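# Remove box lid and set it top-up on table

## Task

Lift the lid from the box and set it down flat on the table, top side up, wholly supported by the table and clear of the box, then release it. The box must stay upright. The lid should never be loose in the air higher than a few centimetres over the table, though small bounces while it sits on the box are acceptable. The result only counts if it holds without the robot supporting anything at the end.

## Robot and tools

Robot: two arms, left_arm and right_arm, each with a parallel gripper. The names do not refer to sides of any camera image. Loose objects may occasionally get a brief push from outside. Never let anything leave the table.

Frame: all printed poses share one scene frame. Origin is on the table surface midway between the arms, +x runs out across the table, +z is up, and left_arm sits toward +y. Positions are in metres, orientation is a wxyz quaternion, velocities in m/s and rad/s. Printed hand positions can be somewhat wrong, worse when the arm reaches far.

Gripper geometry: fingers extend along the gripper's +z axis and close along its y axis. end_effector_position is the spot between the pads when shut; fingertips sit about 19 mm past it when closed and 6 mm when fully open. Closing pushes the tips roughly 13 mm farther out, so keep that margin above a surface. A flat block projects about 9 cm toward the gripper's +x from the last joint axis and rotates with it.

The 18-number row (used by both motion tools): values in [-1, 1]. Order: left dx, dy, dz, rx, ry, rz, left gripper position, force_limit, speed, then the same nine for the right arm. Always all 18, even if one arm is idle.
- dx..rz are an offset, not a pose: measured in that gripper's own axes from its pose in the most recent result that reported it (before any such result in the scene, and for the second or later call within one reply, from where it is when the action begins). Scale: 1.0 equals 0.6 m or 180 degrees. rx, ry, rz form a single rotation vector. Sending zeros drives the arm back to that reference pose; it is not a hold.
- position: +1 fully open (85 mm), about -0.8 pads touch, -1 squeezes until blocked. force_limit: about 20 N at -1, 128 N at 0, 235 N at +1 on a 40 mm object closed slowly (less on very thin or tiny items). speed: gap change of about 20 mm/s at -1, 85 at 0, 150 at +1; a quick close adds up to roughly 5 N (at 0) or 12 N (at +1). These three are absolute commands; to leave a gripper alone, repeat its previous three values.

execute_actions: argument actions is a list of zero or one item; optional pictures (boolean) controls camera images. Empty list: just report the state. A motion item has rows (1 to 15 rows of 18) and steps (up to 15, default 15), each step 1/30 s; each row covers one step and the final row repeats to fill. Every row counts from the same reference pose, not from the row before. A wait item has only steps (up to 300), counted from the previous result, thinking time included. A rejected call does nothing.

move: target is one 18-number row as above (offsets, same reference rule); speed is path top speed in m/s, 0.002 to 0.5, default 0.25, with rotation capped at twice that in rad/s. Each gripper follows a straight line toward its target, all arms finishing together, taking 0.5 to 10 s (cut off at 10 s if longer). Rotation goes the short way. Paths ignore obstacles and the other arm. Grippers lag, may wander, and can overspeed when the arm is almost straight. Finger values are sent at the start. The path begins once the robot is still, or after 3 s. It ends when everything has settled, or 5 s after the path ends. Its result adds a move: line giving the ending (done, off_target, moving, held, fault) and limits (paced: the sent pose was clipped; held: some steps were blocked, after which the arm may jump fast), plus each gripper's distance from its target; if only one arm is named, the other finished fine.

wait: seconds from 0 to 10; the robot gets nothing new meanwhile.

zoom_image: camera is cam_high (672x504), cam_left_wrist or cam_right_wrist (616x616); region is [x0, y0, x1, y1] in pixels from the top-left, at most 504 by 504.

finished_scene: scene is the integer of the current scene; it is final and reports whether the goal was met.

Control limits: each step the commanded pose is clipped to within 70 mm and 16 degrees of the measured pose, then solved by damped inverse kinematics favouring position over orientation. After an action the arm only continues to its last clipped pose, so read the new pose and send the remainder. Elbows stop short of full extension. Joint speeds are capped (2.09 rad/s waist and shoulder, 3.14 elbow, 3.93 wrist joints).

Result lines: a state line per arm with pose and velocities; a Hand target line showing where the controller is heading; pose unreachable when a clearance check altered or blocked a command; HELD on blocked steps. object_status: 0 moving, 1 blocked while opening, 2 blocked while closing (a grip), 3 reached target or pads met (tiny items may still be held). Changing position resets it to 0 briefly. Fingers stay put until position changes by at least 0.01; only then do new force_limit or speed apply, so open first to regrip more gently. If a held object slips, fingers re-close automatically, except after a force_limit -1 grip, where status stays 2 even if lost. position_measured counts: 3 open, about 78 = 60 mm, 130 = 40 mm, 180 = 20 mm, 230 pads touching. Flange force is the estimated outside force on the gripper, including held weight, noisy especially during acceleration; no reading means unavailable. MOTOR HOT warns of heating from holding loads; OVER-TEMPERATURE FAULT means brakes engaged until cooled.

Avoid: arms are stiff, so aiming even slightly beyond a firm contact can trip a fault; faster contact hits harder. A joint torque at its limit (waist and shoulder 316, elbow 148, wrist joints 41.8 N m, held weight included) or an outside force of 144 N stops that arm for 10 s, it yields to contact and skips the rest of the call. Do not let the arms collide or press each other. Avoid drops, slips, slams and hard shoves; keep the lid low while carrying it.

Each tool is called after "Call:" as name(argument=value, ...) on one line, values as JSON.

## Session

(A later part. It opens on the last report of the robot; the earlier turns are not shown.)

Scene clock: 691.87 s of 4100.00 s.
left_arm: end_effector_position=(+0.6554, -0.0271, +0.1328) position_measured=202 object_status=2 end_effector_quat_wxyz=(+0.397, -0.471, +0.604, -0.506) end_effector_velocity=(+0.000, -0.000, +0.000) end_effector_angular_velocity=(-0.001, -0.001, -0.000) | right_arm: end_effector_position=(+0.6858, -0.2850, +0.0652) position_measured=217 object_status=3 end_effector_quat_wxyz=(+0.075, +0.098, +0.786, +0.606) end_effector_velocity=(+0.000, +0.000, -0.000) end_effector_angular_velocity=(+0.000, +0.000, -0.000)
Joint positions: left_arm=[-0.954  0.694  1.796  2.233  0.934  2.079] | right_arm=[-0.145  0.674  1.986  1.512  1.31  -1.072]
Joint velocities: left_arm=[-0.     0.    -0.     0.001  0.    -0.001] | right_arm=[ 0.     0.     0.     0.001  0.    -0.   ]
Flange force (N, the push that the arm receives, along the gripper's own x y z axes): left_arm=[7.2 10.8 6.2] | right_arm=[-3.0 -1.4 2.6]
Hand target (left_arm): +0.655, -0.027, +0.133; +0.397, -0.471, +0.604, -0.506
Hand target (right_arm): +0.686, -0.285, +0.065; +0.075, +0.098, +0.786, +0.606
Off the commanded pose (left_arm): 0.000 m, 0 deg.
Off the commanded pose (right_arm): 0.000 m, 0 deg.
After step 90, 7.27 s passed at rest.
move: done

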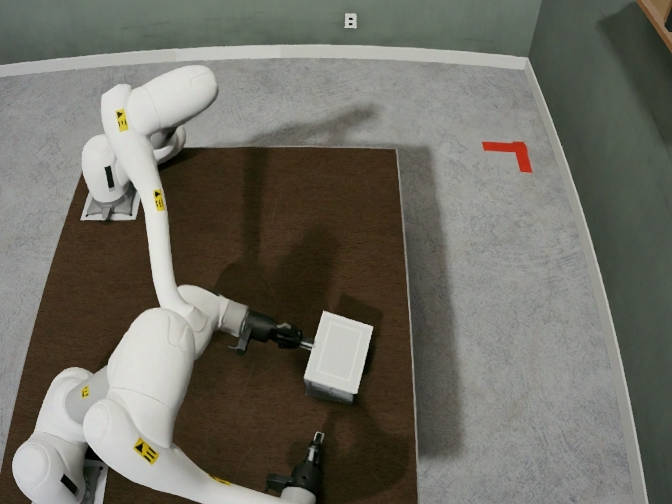

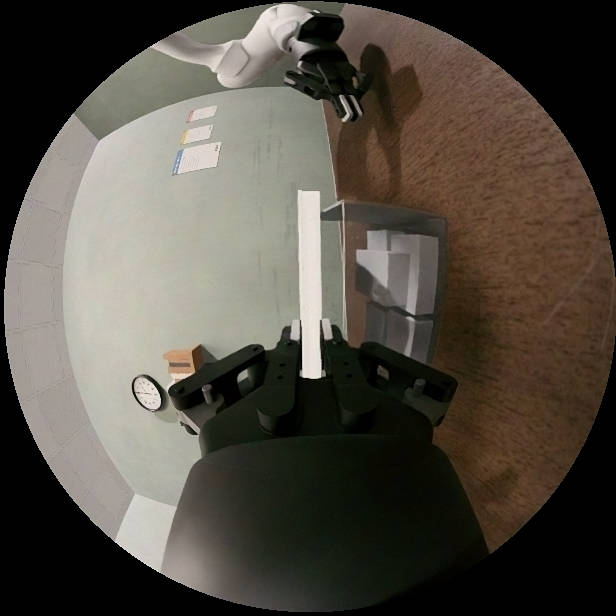

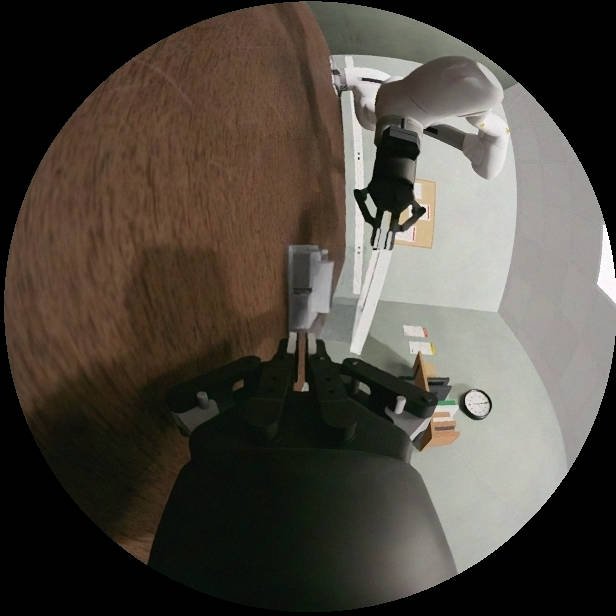

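Call:
move(target=[0,-0.0131,-0.0023,0,0,0,-1,0,-1, 0,0,0,0,0,0,-0.7,-1,0], speed=0.01)

Call:
zoom_image(camera="cam_right_wrist", region=[280, 200, 430, 370])

Call:
zoom_image(camera="cam_left_wrist", region=[230, 170, 450, 390])

Scene clock: 699.07 s of 4100.00 s.
left_arm: end_effector_position=(+0.6554, -0.0271, +0.1408) position_measured=202 object_status=2 end_effector_quat_wxyz=(+0.397, -0.471, +0.603, -0.506) end_effector_velocity=(-0.000, +0.000, -0.000) end_effector_angular_velocity=(+0.000, -0.001, +0.000) | right_arm: end_effector_position=(+0.6858, -0.2850, +0.0652) position_measured=217 object_status=3 end_effector_quat_wxyz=(+0.075, +0.098, +0.786, +0.606) end_effector_velocity=(+0.000, -0.000, +0.000) end_effector_angular_velocity=(+0.001, +0.000, -0.001)
Joint positions: left_arm=[-0.954  0.684  1.795  2.227  0.927  2.09 ] | right_arm=[-0.145  0.674  1.986  1.512  1.31  -1.072]
Joint velocities: left_arm=[-0.     0.     0.     0.     0.001  0.   ] | right_arm=[-0.    -0.     0.     0.001 -0.     0.   ]
Flange force (N, the push that the arm receives, along the gripper's own x y z axes): left_arm=[6.8 9.4 5.7] | right_arm=[-1.9 -1.7 3.0]
Hand target (left_arm): +0.655, -0.027, +0.141; +0.397, -0.471, +0.604, -0.506
Hand target (right_arm): +0.686, -0.285, +0.065; +0.075, +0.098, +0.786, +0.606
Off the commanded pose (left_arm): 0.000 m, 0 deg.
Off the commanded pose (right_arm): 0.000 m, 0 deg.
After step 90, 3.17 s passed at rest.
move: done

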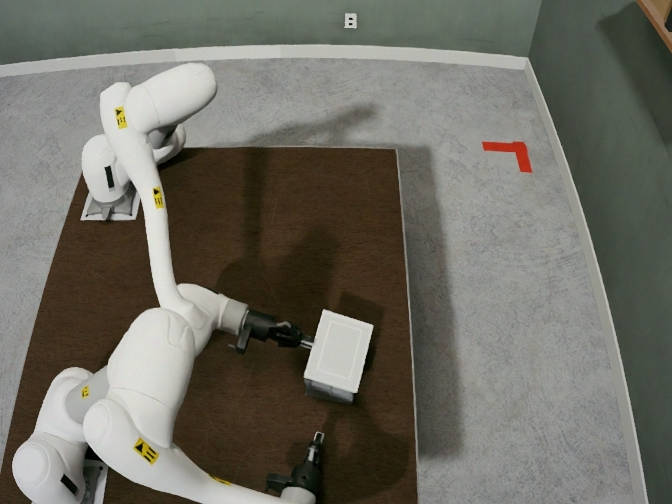

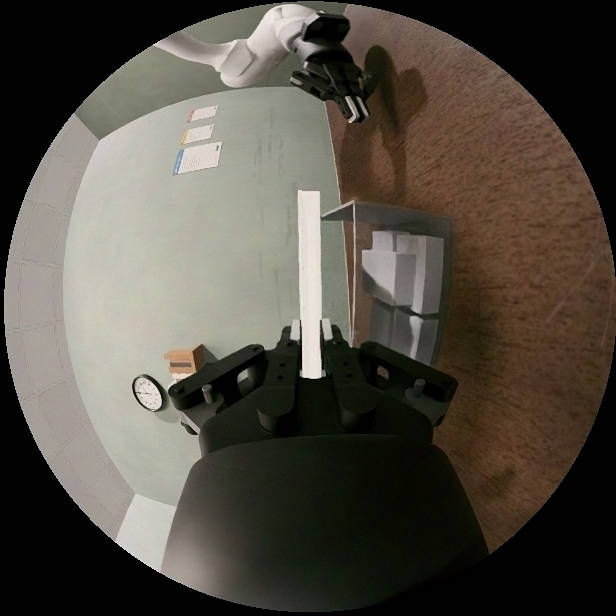

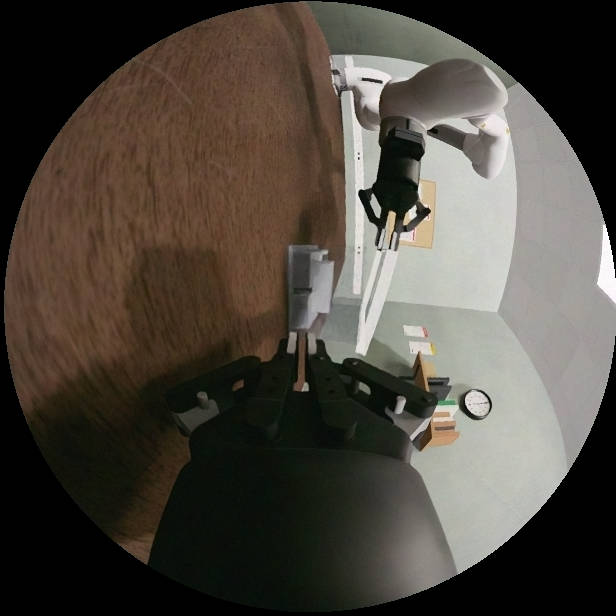

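Region (280, 200, 430, 370) of cam_right_wrist's 616x616 image, scaled by 2.965, with more detail than that image has; it fills the left 445 columns of this view, and the rest is white.

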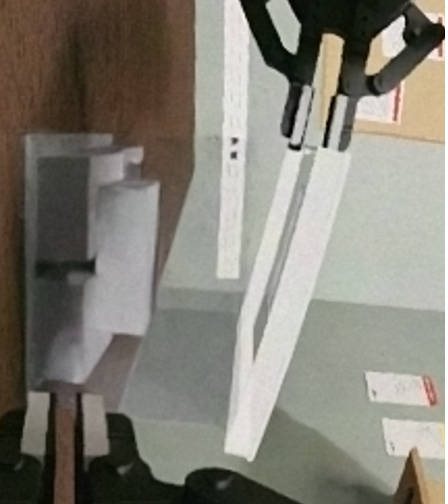

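Region (230, 170, 450, 390) of cam_left_wrist's 616x616 image, scaled by 2.291, with more detail than that image has.

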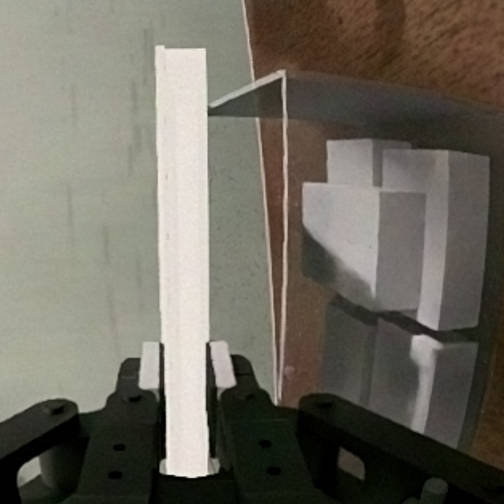

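Call:
move(target=[0,-0.0279,-0.0049,0,0,0,-1,0,-1, 0,0,0,0,0,0,-0.7,-1,0], speed=0.03)

Call:
zoom_image(camera="cam_right_wrist", region=[280, 200, 450, 370])

Call:
zoom_image(camera="cam_left_wrist", region=[230, 170, 450, 390])

Scene clock: 727.37 s of 4100.00 s.
left_arm: end_effector_position=(+0.6554, -0.0272, +0.1578) position_measured=202 object_status=2 end_effector_quat_wxyz=(+0.397, -0.471, +0.603, -0.506) end_effector_velocity=(-0.000, +0.000, -0.000) end_effector_angular_velocity=(-0.000, +0.000, +0.001) | right_arm: end_effector_position=(+0.6858, -0.2850, +0.0652) position_measured=217 object_status=3 end_effector_quat_wxyz=(+0.075, +0.098, +0.786, +0.606) end_effector_velocity=(+0.001, -0.000, +0.000) end_effector_angular_velocity=(+0.000, -0.001, -0.001)
Joint positions: left_arm=[-0.954  0.662  1.793  2.212  0.912  2.115] | right_arm=[-0.145  0.674  1.986  1.512  1.31  -1.072]
Joint velocities: left_arm=[-0.     0.     0.    -0.001  0.     0.   ] | right_arm=[ 0.     0.    -0.001  0.001  0.     0.   ]
Flange force (N, the push that the arm receives, along the gripper's own x y z axes): left_arm=[7.8 8.3 4.7] | right_arm=[-0.6 1.5 0.4]
Hand target (left_arm): +0.655, -0.027, +0.158; +0.397, -0.471, +0.604, -0.506
Hand target (right_arm): +0.686, -0.285, +0.065; +0.075, +0.098, +0.786, +0.606
Off the commanded pose (left_arm): 0.000 m, 0 deg.
Off the commanded pose (right_arm): 0.000 m, 0 deg.
After step 90, 24.50 s passed at rest.
move: done

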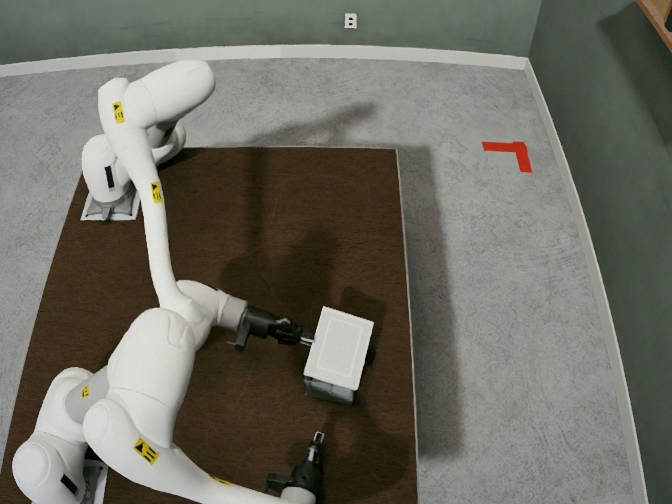

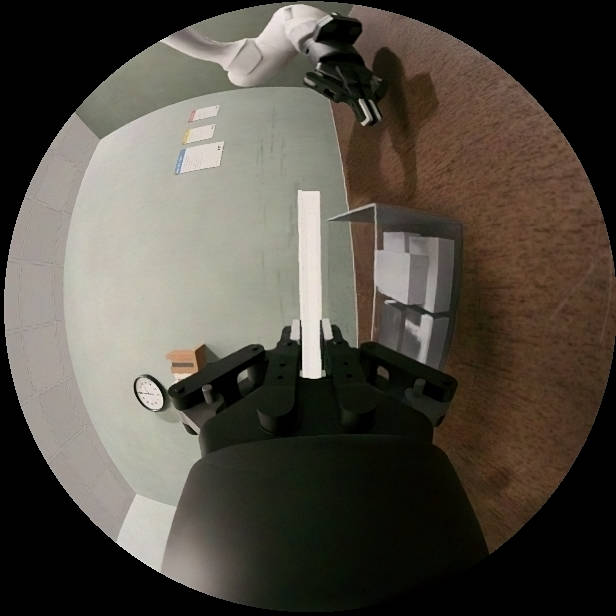

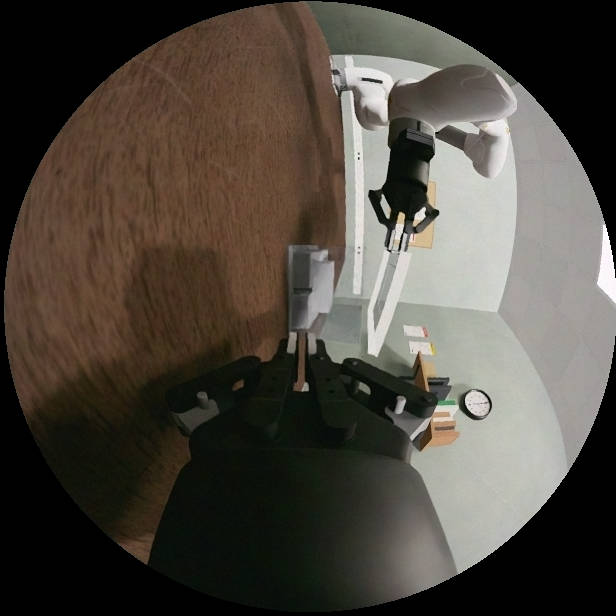

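Region (280, 200, 450, 370) of cam_right_wrist's 616x616 image, scaled by 2.965, with more detail than that image has.

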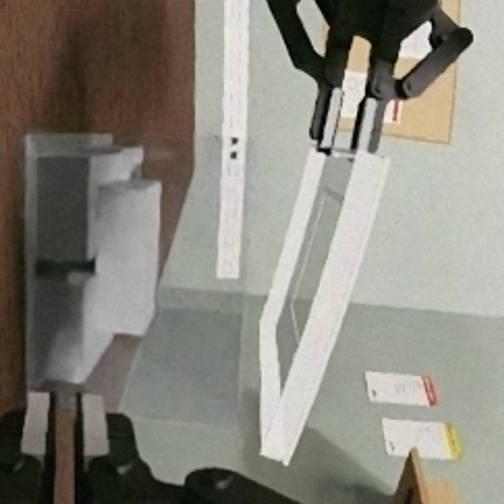

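Region (230, 170, 450, 390) of cam_left_wrist's 616x616 image, scaled by 2.291, with more detail than that image has.

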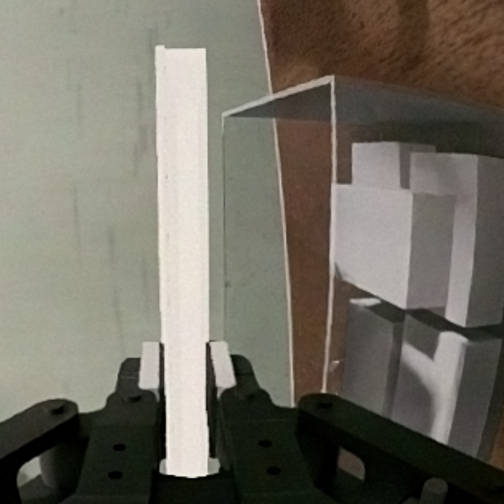

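Call:
move(target=[0,0.0497,-0.3297,0,0,0,-1,0,-1, 0.333,0,0,0,0,0,-0.7,-1,0], speed=0.08)

Scene clock: 737.17 s of 4100.00 s.
left_arm: end_effector_position=(+0.4613, +0.0209, +0.1624) position_measured=202 object_status=2 end_effector_quat_wxyz=(+0.397, -0.471, +0.603, -0.506) end_effector_velocity=(-0.000, -0.000, +0.000) end_effector_angular_velocity=(+0.000, -0.001, -0.000) | right_arm: end_effector_position=(+0.4922, -0.2363, +0.0653) position_measured=217 object_status=3 end_effector_quat_wxyz=(+0.075, +0.098, +0.786, +0.606) end_effector_velocity=(-0.000, +0.000, -0.000) end_effector_angular_velocity=(+0.000, +0.001, +0.000)
Joint positions: left_arm=[-1.173  0.509  2.094  2.068  1.098  2.048] | right_arm=[-0.114  0.538  2.368  1.61   1.296 -1.327]
Joint velocities: left_arm=[-0.001  0.    -0.    -0.     0.001  0.   ] | right_arm=[-0.     0.001  0.    -0.    -0.    -0.   ]
Flange force (N, the push that the arm receives, along the gripper's own x y z axes): left_arm=[8.5 11.9 3.7] | right_arm=[-2.8 -6.2 3.1]
Hand target (left_arm): +0.461, +0.021, +0.162; +0.397, -0.471, +0.603, -0.506
Hand target (right_arm): +0.492, -0.236, +0.065; +0.075, +0.098, +0.786, +0.606
Off the commanded pose (left_arm): 0.000 m, 0 deg.
Off the commanded pose (right_arm): 0.000 m, 0 deg.
After step 90, 4.03 s passed at rest.
move: done

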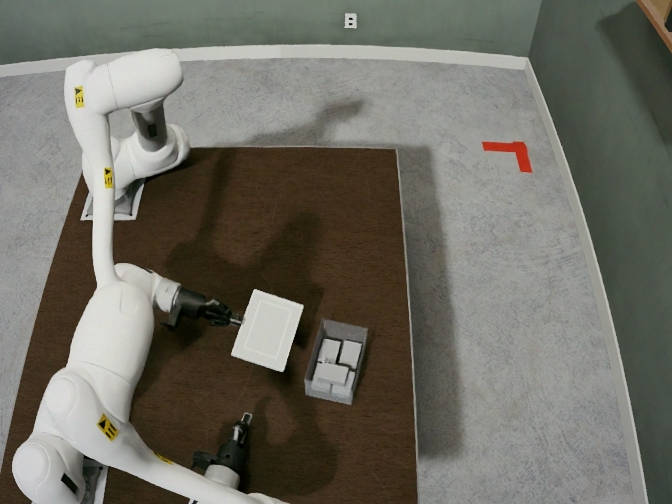

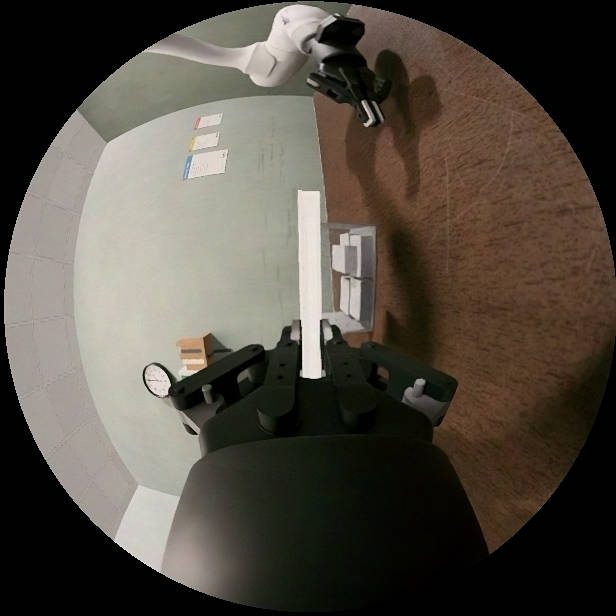

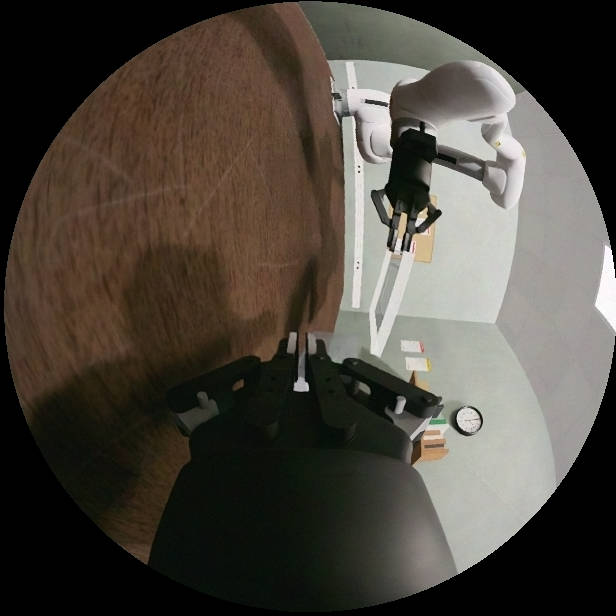

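Call:
move(target=[0,0.1435,0.0253,-0.0333,0,0,-1,0,-1, 0,0,0,0,0,0,-0.7,-1,0], speed=0.06)

Call:
zoom_image(camera="cam_right_wrist", region=[250, 150, 450, 370])

Scene clock: 753.33 s of 4100.00 s.
left_arm: end_effector_position=(+0.4615, +0.0211, +0.0750) position_measured=202 object_status=2 end_effector_quat_wxyz=(+0.372, -0.492, +0.629, -0.474) end_effector_velocity=(+0.001, +0.000, +0.000) end_effector_angular_velocity=(-0.001, +0.000, +0.001) | right_arm: end_effector_position=(+0.4922, -0.2363, +0.0653) position_measured=217 object_status=3 end_effector_quat_wxyz=(+0.075, +0.098, +0.786, +0.606) end_effector_velocity=(+0.001, -0.000, +0.000) end_effector_angular_velocity=(+0.001, -0.000, -0.003)
Joint positions: left_arm=[-1.163  0.606  2.091  2.072  1.045  1.975] | right_arm=[-0.114  0.538  2.368  1.61   1.296 -1.327]
Joint velocities: left_arm=[ 0.002 -0.    -0.001  0.    -0.    -0.001] | right_arm=[-0.    -0.    -0.     0.003 -0.    -0.   ]
Flange force (N, the push that the arm receives, along the gripper's own x y z axes): left_arm=[6.8 11.4 4.7] | right_arm=[-1.7 -5.0 3.9]
Hand target (left_arm): +0.461, +0.021, +0.075; +0.372, -0.492, +0.629, -0.474
Hand target (right_arm): +0.492, -0.236, +0.065; +0.075, +0.098, +0.786, +0.606
Off the commanded pose (left_arm): 0.000 m, 0 deg.
Off the commanded pose (right_arm): 0.000 m, 0 deg.
After step 90, 11.43 s passed at rest.
move: done

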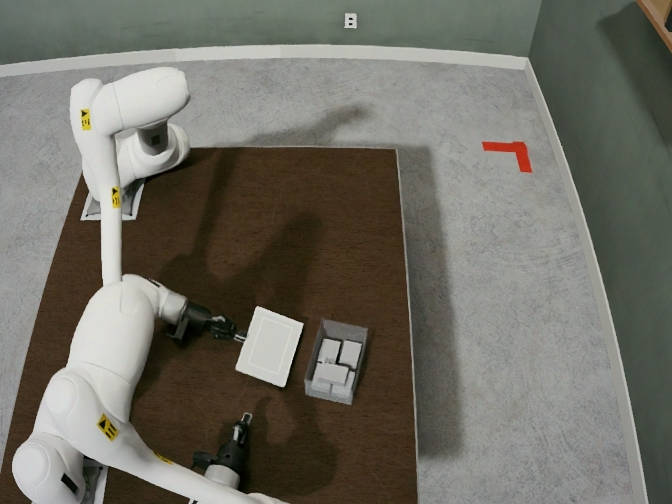

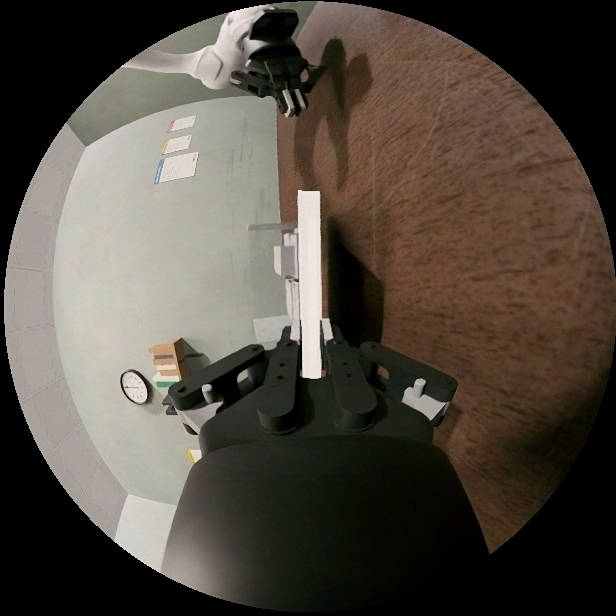

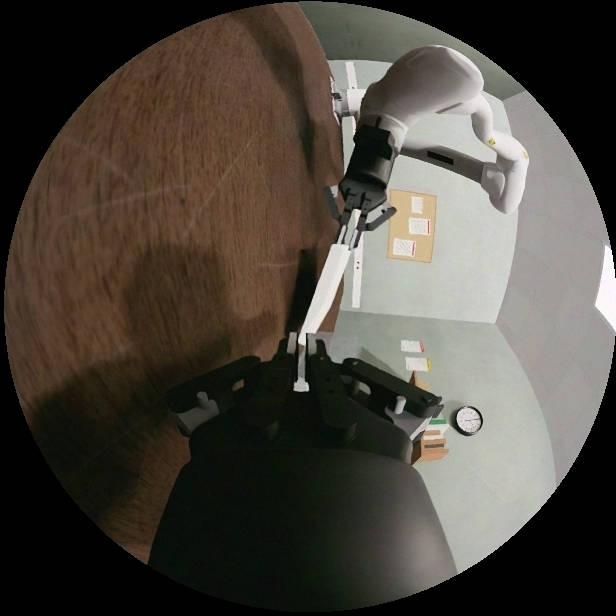

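Region (250, 150, 450, 370) of cam_right_wrist's 616x616 image, scaled by 2.291, with more detail than that image has; it fills the left 458 columns of this view, and the rest is white.

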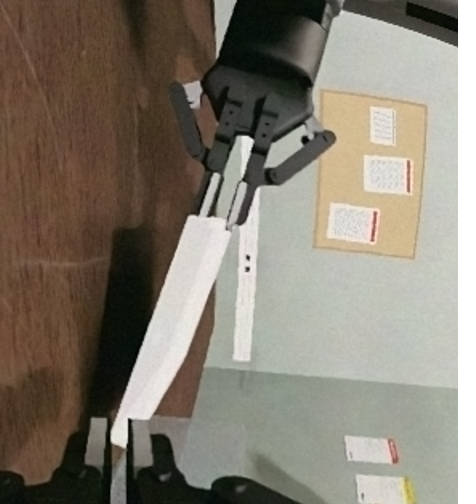

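Call:
move(target=[0,0.0192,0.0055,0,0,0,-1,0,-1, -0.09,0,0,0,0,0,-0.7,-1,0], speed=0.05)

Call:
zoom_image(camera="cam_right_wrist", region=[240, 120, 440, 350])

Scene clock: 765.47 s of 4100.00 s.
left_arm: end_effector_position=(+0.4615, +0.0212, +0.0630) position_measured=202 object_status=2 end_effector_quat_wxyz=(+0.372, -0.492, +0.629, -0.474) end_effector_velocity=(+0.000, -0.000, +0.000) end_effector_angular_velocity=(+0.001, -0.002, +0.000) | right_arm: end_effector_position=(+0.5445, -0.2495, +0.0653) position_measured=217 object_status=3 end_effector_quat_wxyz=(+0.075, +0.098, +0.786, +0.606) end_effector_velocity=(-0.000, +0.000, +0.000) end_effector_angular_velocity=(-0.000, -0.001, +0.001)
Joint positions: left_arm=[-1.163  0.627  2.091  2.082  1.054  1.955] | right_arm=[-0.125  0.569  2.269  1.58   1.298 -1.256]
Joint velocities: left_arm=[-0.     0.    -0.001 -0.     0.001  0.001] | right_arm=[ 0.    -0.    -0.    -0.001 -0.     0.   ]
Flange force (N, the push that the arm receives, along the gripper's own x y z axes): left_arm=[7.6 12.3 2.6] | right_arm=[-1.7 2.6 0.6]
Hand target (left_arm): +0.462, +0.021, +0.063; +0.372, -0.492, +0.629, -0.474
Hand target (right_arm): +0.545, -0.249, +0.065; +0.075, +0.098, +0.786, +0.606
Off the commanded pose (left_arm): 0.000 m, 0 deg.
Off the commanded pose (right_arm): 0.000 m, 0 deg.
After step 90, 7.80 s passed at rest.
move: done

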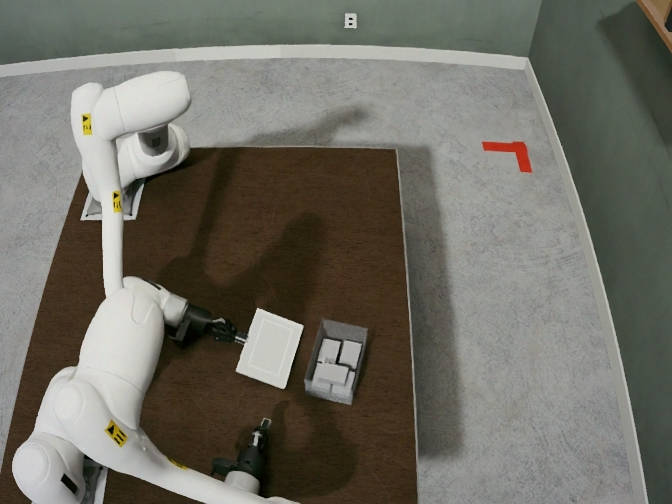

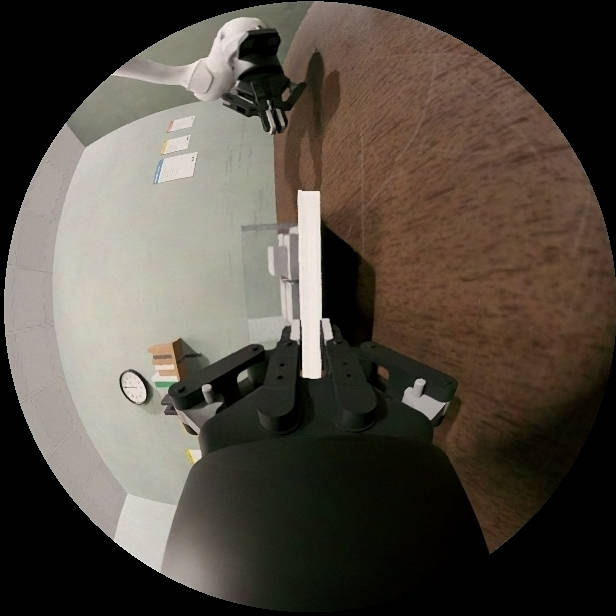

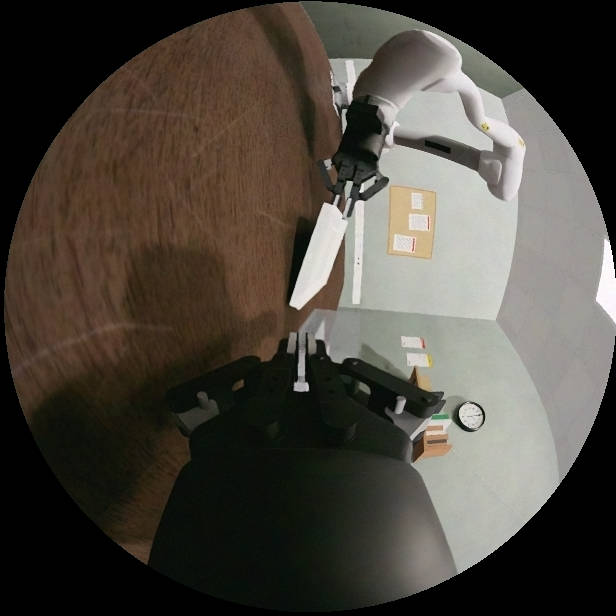

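Region (240, 120, 440, 350) of cam_right_wrist's 616x616 image, scaled by 2.191, with more detail than that image has; it fills the left 438 columns of this view, and the rest is white.

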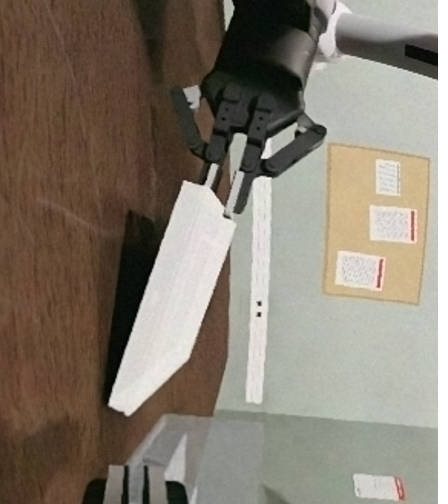

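Call:
move(target=[0,0.008,0.0023,0,0,0,-1,0,-1, 0,0,0,0,0,0,-0.7,-1,0], speed=0.01)

Call:
zoom_image(camera="cam_right_wrist", region=[240, 120, 440, 350])

Call:
zoom_image(camera="cam_left_wrist", region=[210, 170, 430, 390])

Scene clock: 772.97 s of 4100.00 s.
left_arm: end_effector_position=(+0.4615, +0.0212, +0.0580) position_measured=202 object_status=2 end_effector_quat_wxyz=(+0.372, -0.492, +0.629, -0.474) end_effector_velocity=(-0.000, -0.000, -0.000) end_effector_angular_velocity=(-0.000, +0.000, -0.000) | right_arm: end_effector_position=(+0.5445, -0.2495, +0.0653) position_measured=217 object_status=3 end_effector_quat_wxyz=(+0.075, +0.098, +0.786, +0.606) end_effector_velocity=(-0.000, +0.000, -0.000) end_effector_angular_velocity=(+0.000, +0.000, +0.000)
Joint positions: left_arm=[-1.163  0.635  2.091  2.086  1.058  1.947] | right_arm=[-0.125  0.569  2.269  1.58   1.298 -1.256]
Joint velocities: left_arm=[-0.  0.  0. -0. -0. -0.] | right_arm=[ 0.     0.001  0.    -0.    -0.    -0.   ]
Flange force (N, the push that the arm receives, along the gripper's own x y z axes): left_arm=[7.5 13.5 2.8] | right_arm=[-2.7 -2.7 -1.3]
Hand target (left_arm): +0.462, +0.021, +0.058; +0.372, -0.492, +0.629, -0.474
Hand target (right_arm): +0.544, -0.249, +0.065; +0.075, +0.098, +0.786, +0.606
Off the commanded pose (left_arm): 0.000 m, 0 deg.
Off the commanded pose (right_arm): 0.000 m, 0 deg.
After step 90, 3.77 s passed at rest.
move: done

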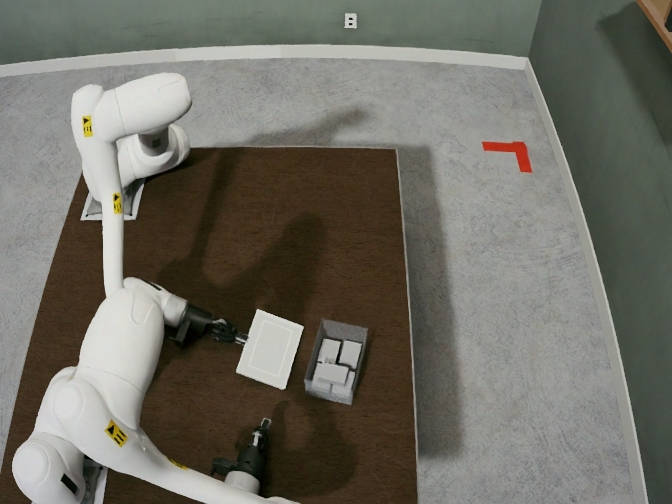

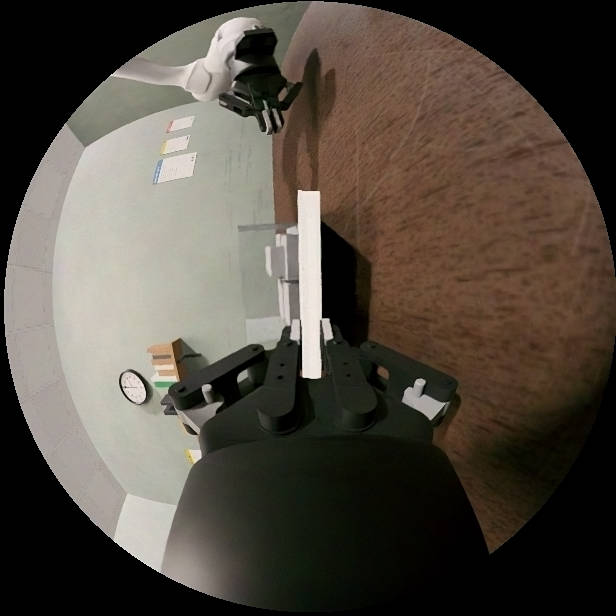

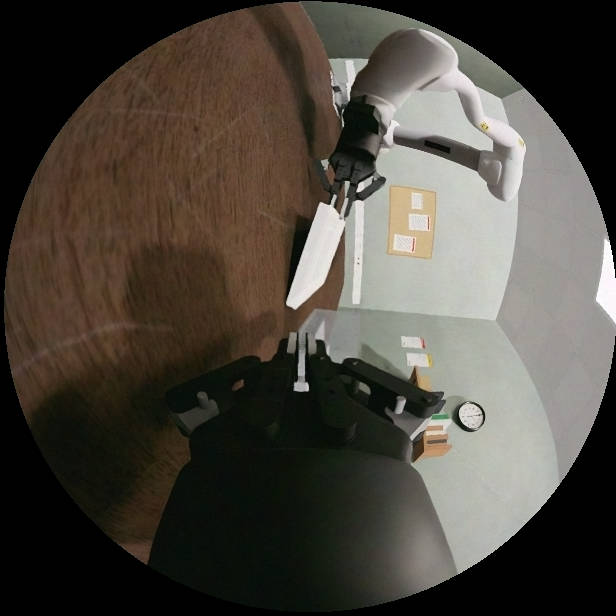

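Region (240, 120, 440, 350) of cam_right_wrist's 616x616 image, scaled by 2.191, with more detail than that image has; it fills the left 438 columns of this view, and the rest is white.

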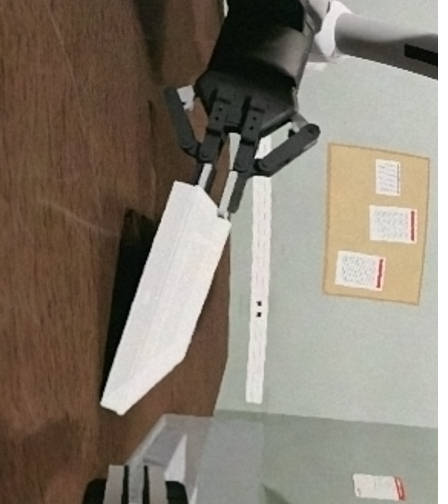

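Region (210, 170, 430, 390) of cam_left_wrist's 616x616 image, scaled by 2.291, with more detail than that image has.

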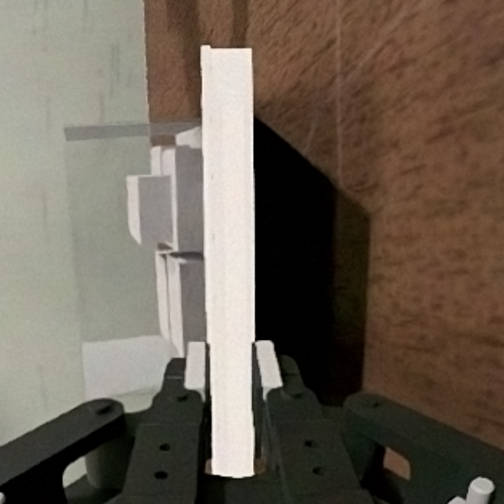

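Call:
move(target=[0,0.0064,0.0018,0,0,0,-1,0,-1, 0,0,0,0,0,0,-0.7,-1,0], speed=0.01)

Call:
zoom_image(camera="cam_right_wrist", region=[240, 120, 440, 350])

Scene clock: 779.50 s of 4100.00 s.
left_arm: end_effector_position=(+0.4615, +0.0212, +0.0540) position_measured=202 object_status=2 end_effector_quat_wxyz=(+0.372, -0.492, +0.629, -0.474) end_effector_velocity=(+0.000, -0.001, +0.001) end_effector_angular_velocity=(-0.001, -0.003, -0.001) | right_arm: end_effector_position=(+0.5445, -0.2495, +0.0653) position_measured=217 object_status=3 end_effector_quat_wxyz=(+0.075, +0.098, +0.786, +0.606) end_effector_velocity=(+0.000, -0.000, +0.001) end_effector_angular_velocity=(-0.000, -0.001, +0.000)
Joint positions: left_arm=[-1.163  0.642  2.091  2.089  1.062  1.94 ] | right_arm=[-0.125  0.569  2.269  1.58   1.298 -1.256]
Joint velocities: left_arm=[-0.    -0.    -0.001  0.001  0.002 -0.   ] | right_arm=[ 0.    -0.001 -0.    -0.     0.     0.   ]
Flange force (N, the push that the arm receives, along the gripper's own x y z axes): left_arm=[8.1 12.4 3.5] | right_arm=[-1.2 -2.7 7.8]
Hand target (left_arm): +0.462, +0.021, +0.054; +0.372, -0.492, +0.629, -0.474
Hand target (right_arm): +0.545, -0.249, +0.065; +0.075, +0.098, +0.786, +0.606
Off the commanded pose (left_arm): 0.000 m, 0 deg.
Off the commanded pose (right_arm): 0.000 m, 0 deg.
After step 90, 2.83 s passed at rest.
move: done

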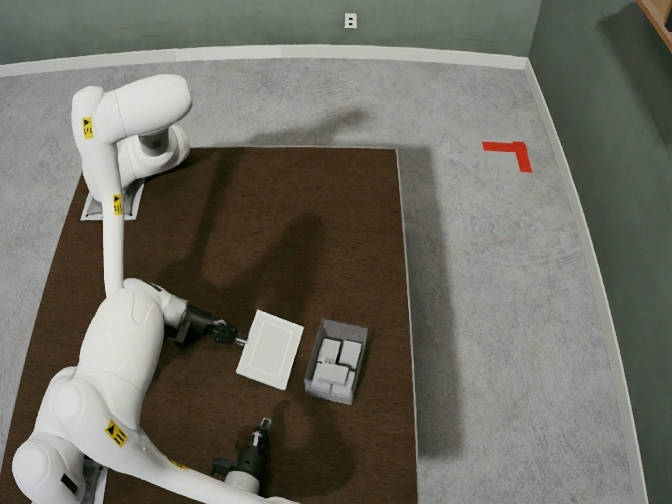

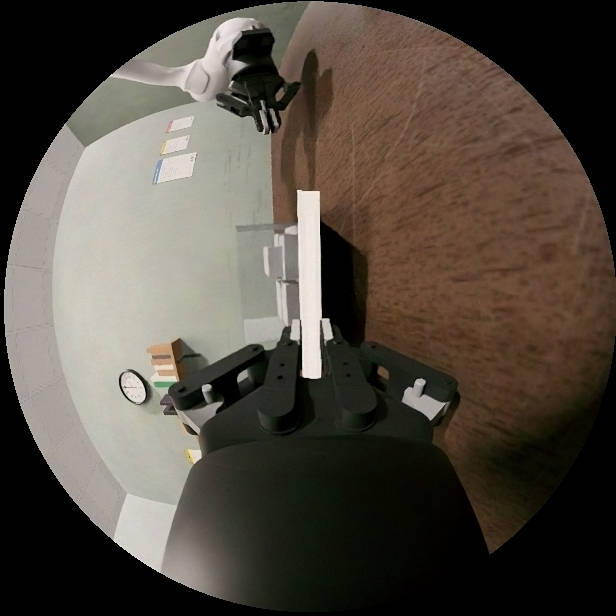

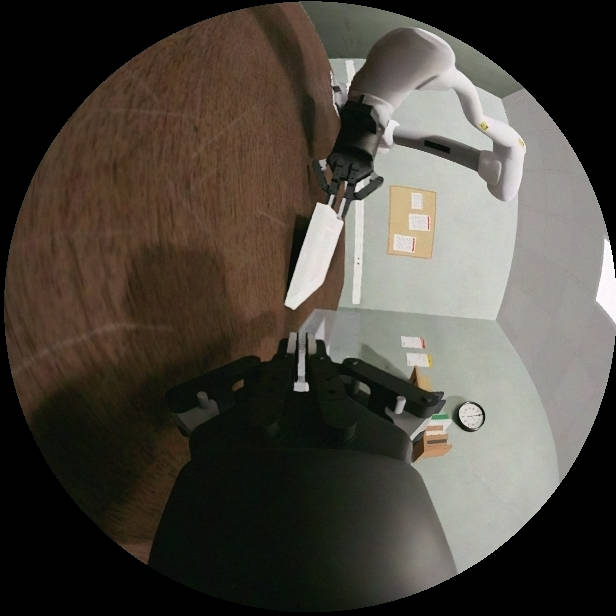

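Region (240, 120, 440, 350) of cam_right_wrist's 616x616 image, scaled by 2.191, with more detail than that image has; it fills the left 438 columns of this view, and the rest is white.

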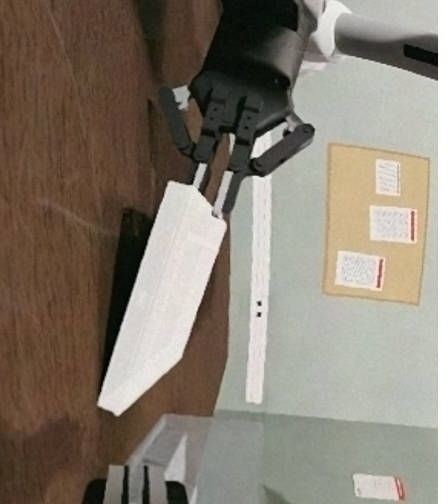

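Call:
move(target=[0,0,0.005,0,0,0,-0.167,0,-1, 0,0,0,0,0,0,-0.7,-1,0], speed=0.004)

Call:
zoom_image(camera="cam_right_wrist", region=[240, 120, 440, 350])

Call:
zoom_image(camera="cam_left_wrist", region=[210, 170, 430, 390])

Scene clock: 838.57 s of 4100.00 s.
left_arm: end_effector_position=(+0.4643, +0.0205, +0.0532) position_measured=150 object_status=0 end_effector_quat_wxyz=(+0.372, -0.492, +0.629, -0.474) end_effector_velocity=(-0.001, -0.001, -0.000) end_effector_angular_velocity=(+0.001, +0.001, -0.003) | right_arm: end_effector_position=(+0.5445, -0.2495, +0.0653) position_measured=217 object_status=3 end_effector_quat_wxyz=(+0.075, +0.098, +0.786, +0.606) end_effector_velocity=(+0.000, -0.000, -0.000) end_effector_angular_velocity=(-0.000, -0.001, +0.001)
Joint positions: left_arm=[-1.159  0.645  2.087  2.093  1.06   1.94 ] | right_arm=[-0.125  0.569  2.269  1.58   1.298 -1.256]
Joint velocities: left_arm=[-0.002 -0.    -0.     0.001 -0.001  0.001] | right_arm=[-0.     0.    -0.    -0.001 -0.    -0.   ]
Flange force (N, the push that the arm receives, along the gripper's own x y z axes): left_arm=[7.6 12.6 2.1] | right_arm=[-1.3 0.6 6.6]
Hand target (left_arm): +0.464, +0.021, +0.053; +0.372, -0.492, +0.629, -0.474
Hand target (right_arm): +0.544, -0.249, +0.065; +0.075, +0.098, +0.786, +0.606
Off the commanded pose (left_arm): 0.000 m, 0 deg.
Off the commanded pose (right_arm): 0.000 m, 0 deg.
After step 90, 54.80 s passed at rest.
move: done

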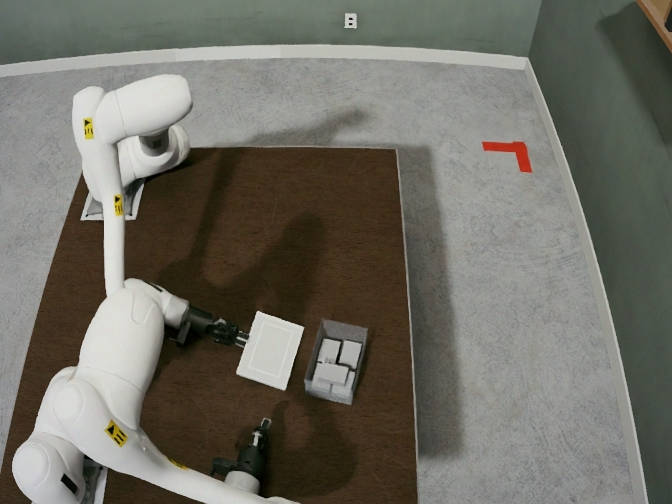

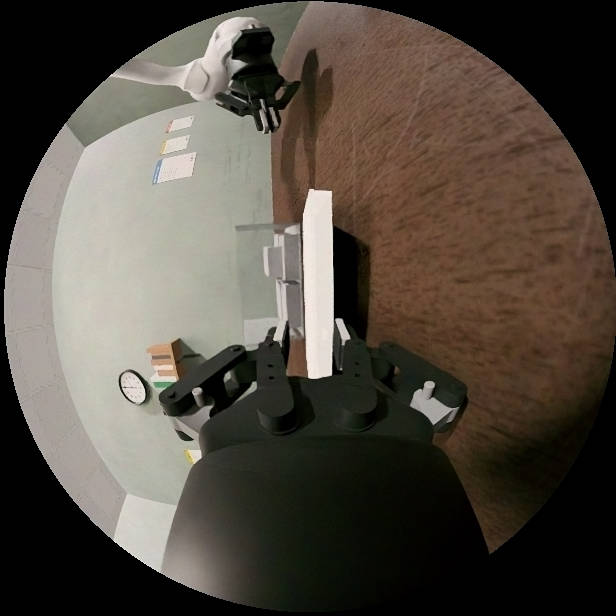

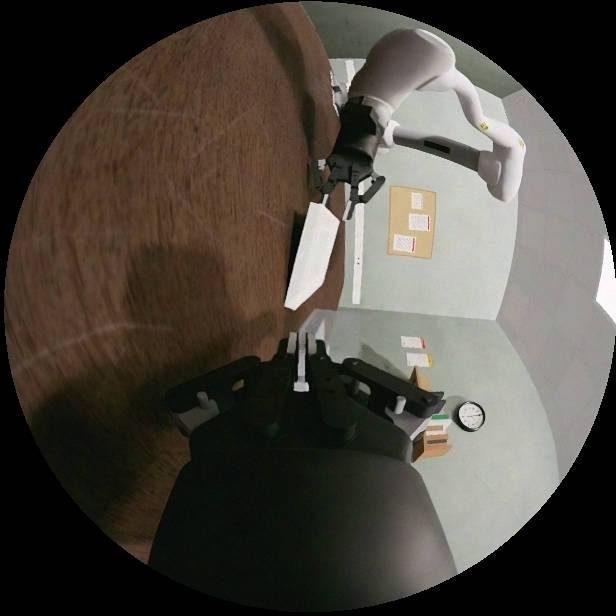

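Region (240, 120, 440, 350) of cam_right_wrist's 616x616 image, scaled by 2.191, with more detail than that image has; it fills the left 438 columns of this view, and the rest is white.

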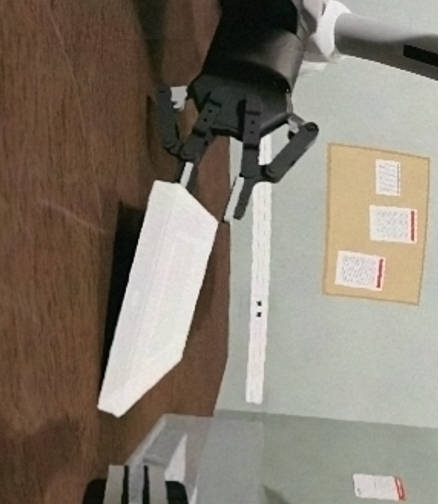

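Region (210, 170, 430, 390) of cam_left_wrist's 616x616 image, scaled by 2.291, with more detail than that image has.

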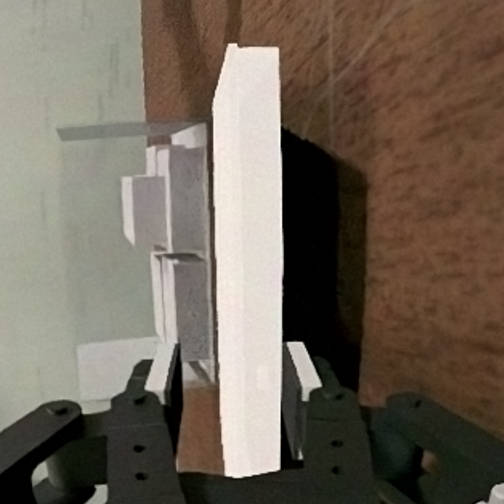

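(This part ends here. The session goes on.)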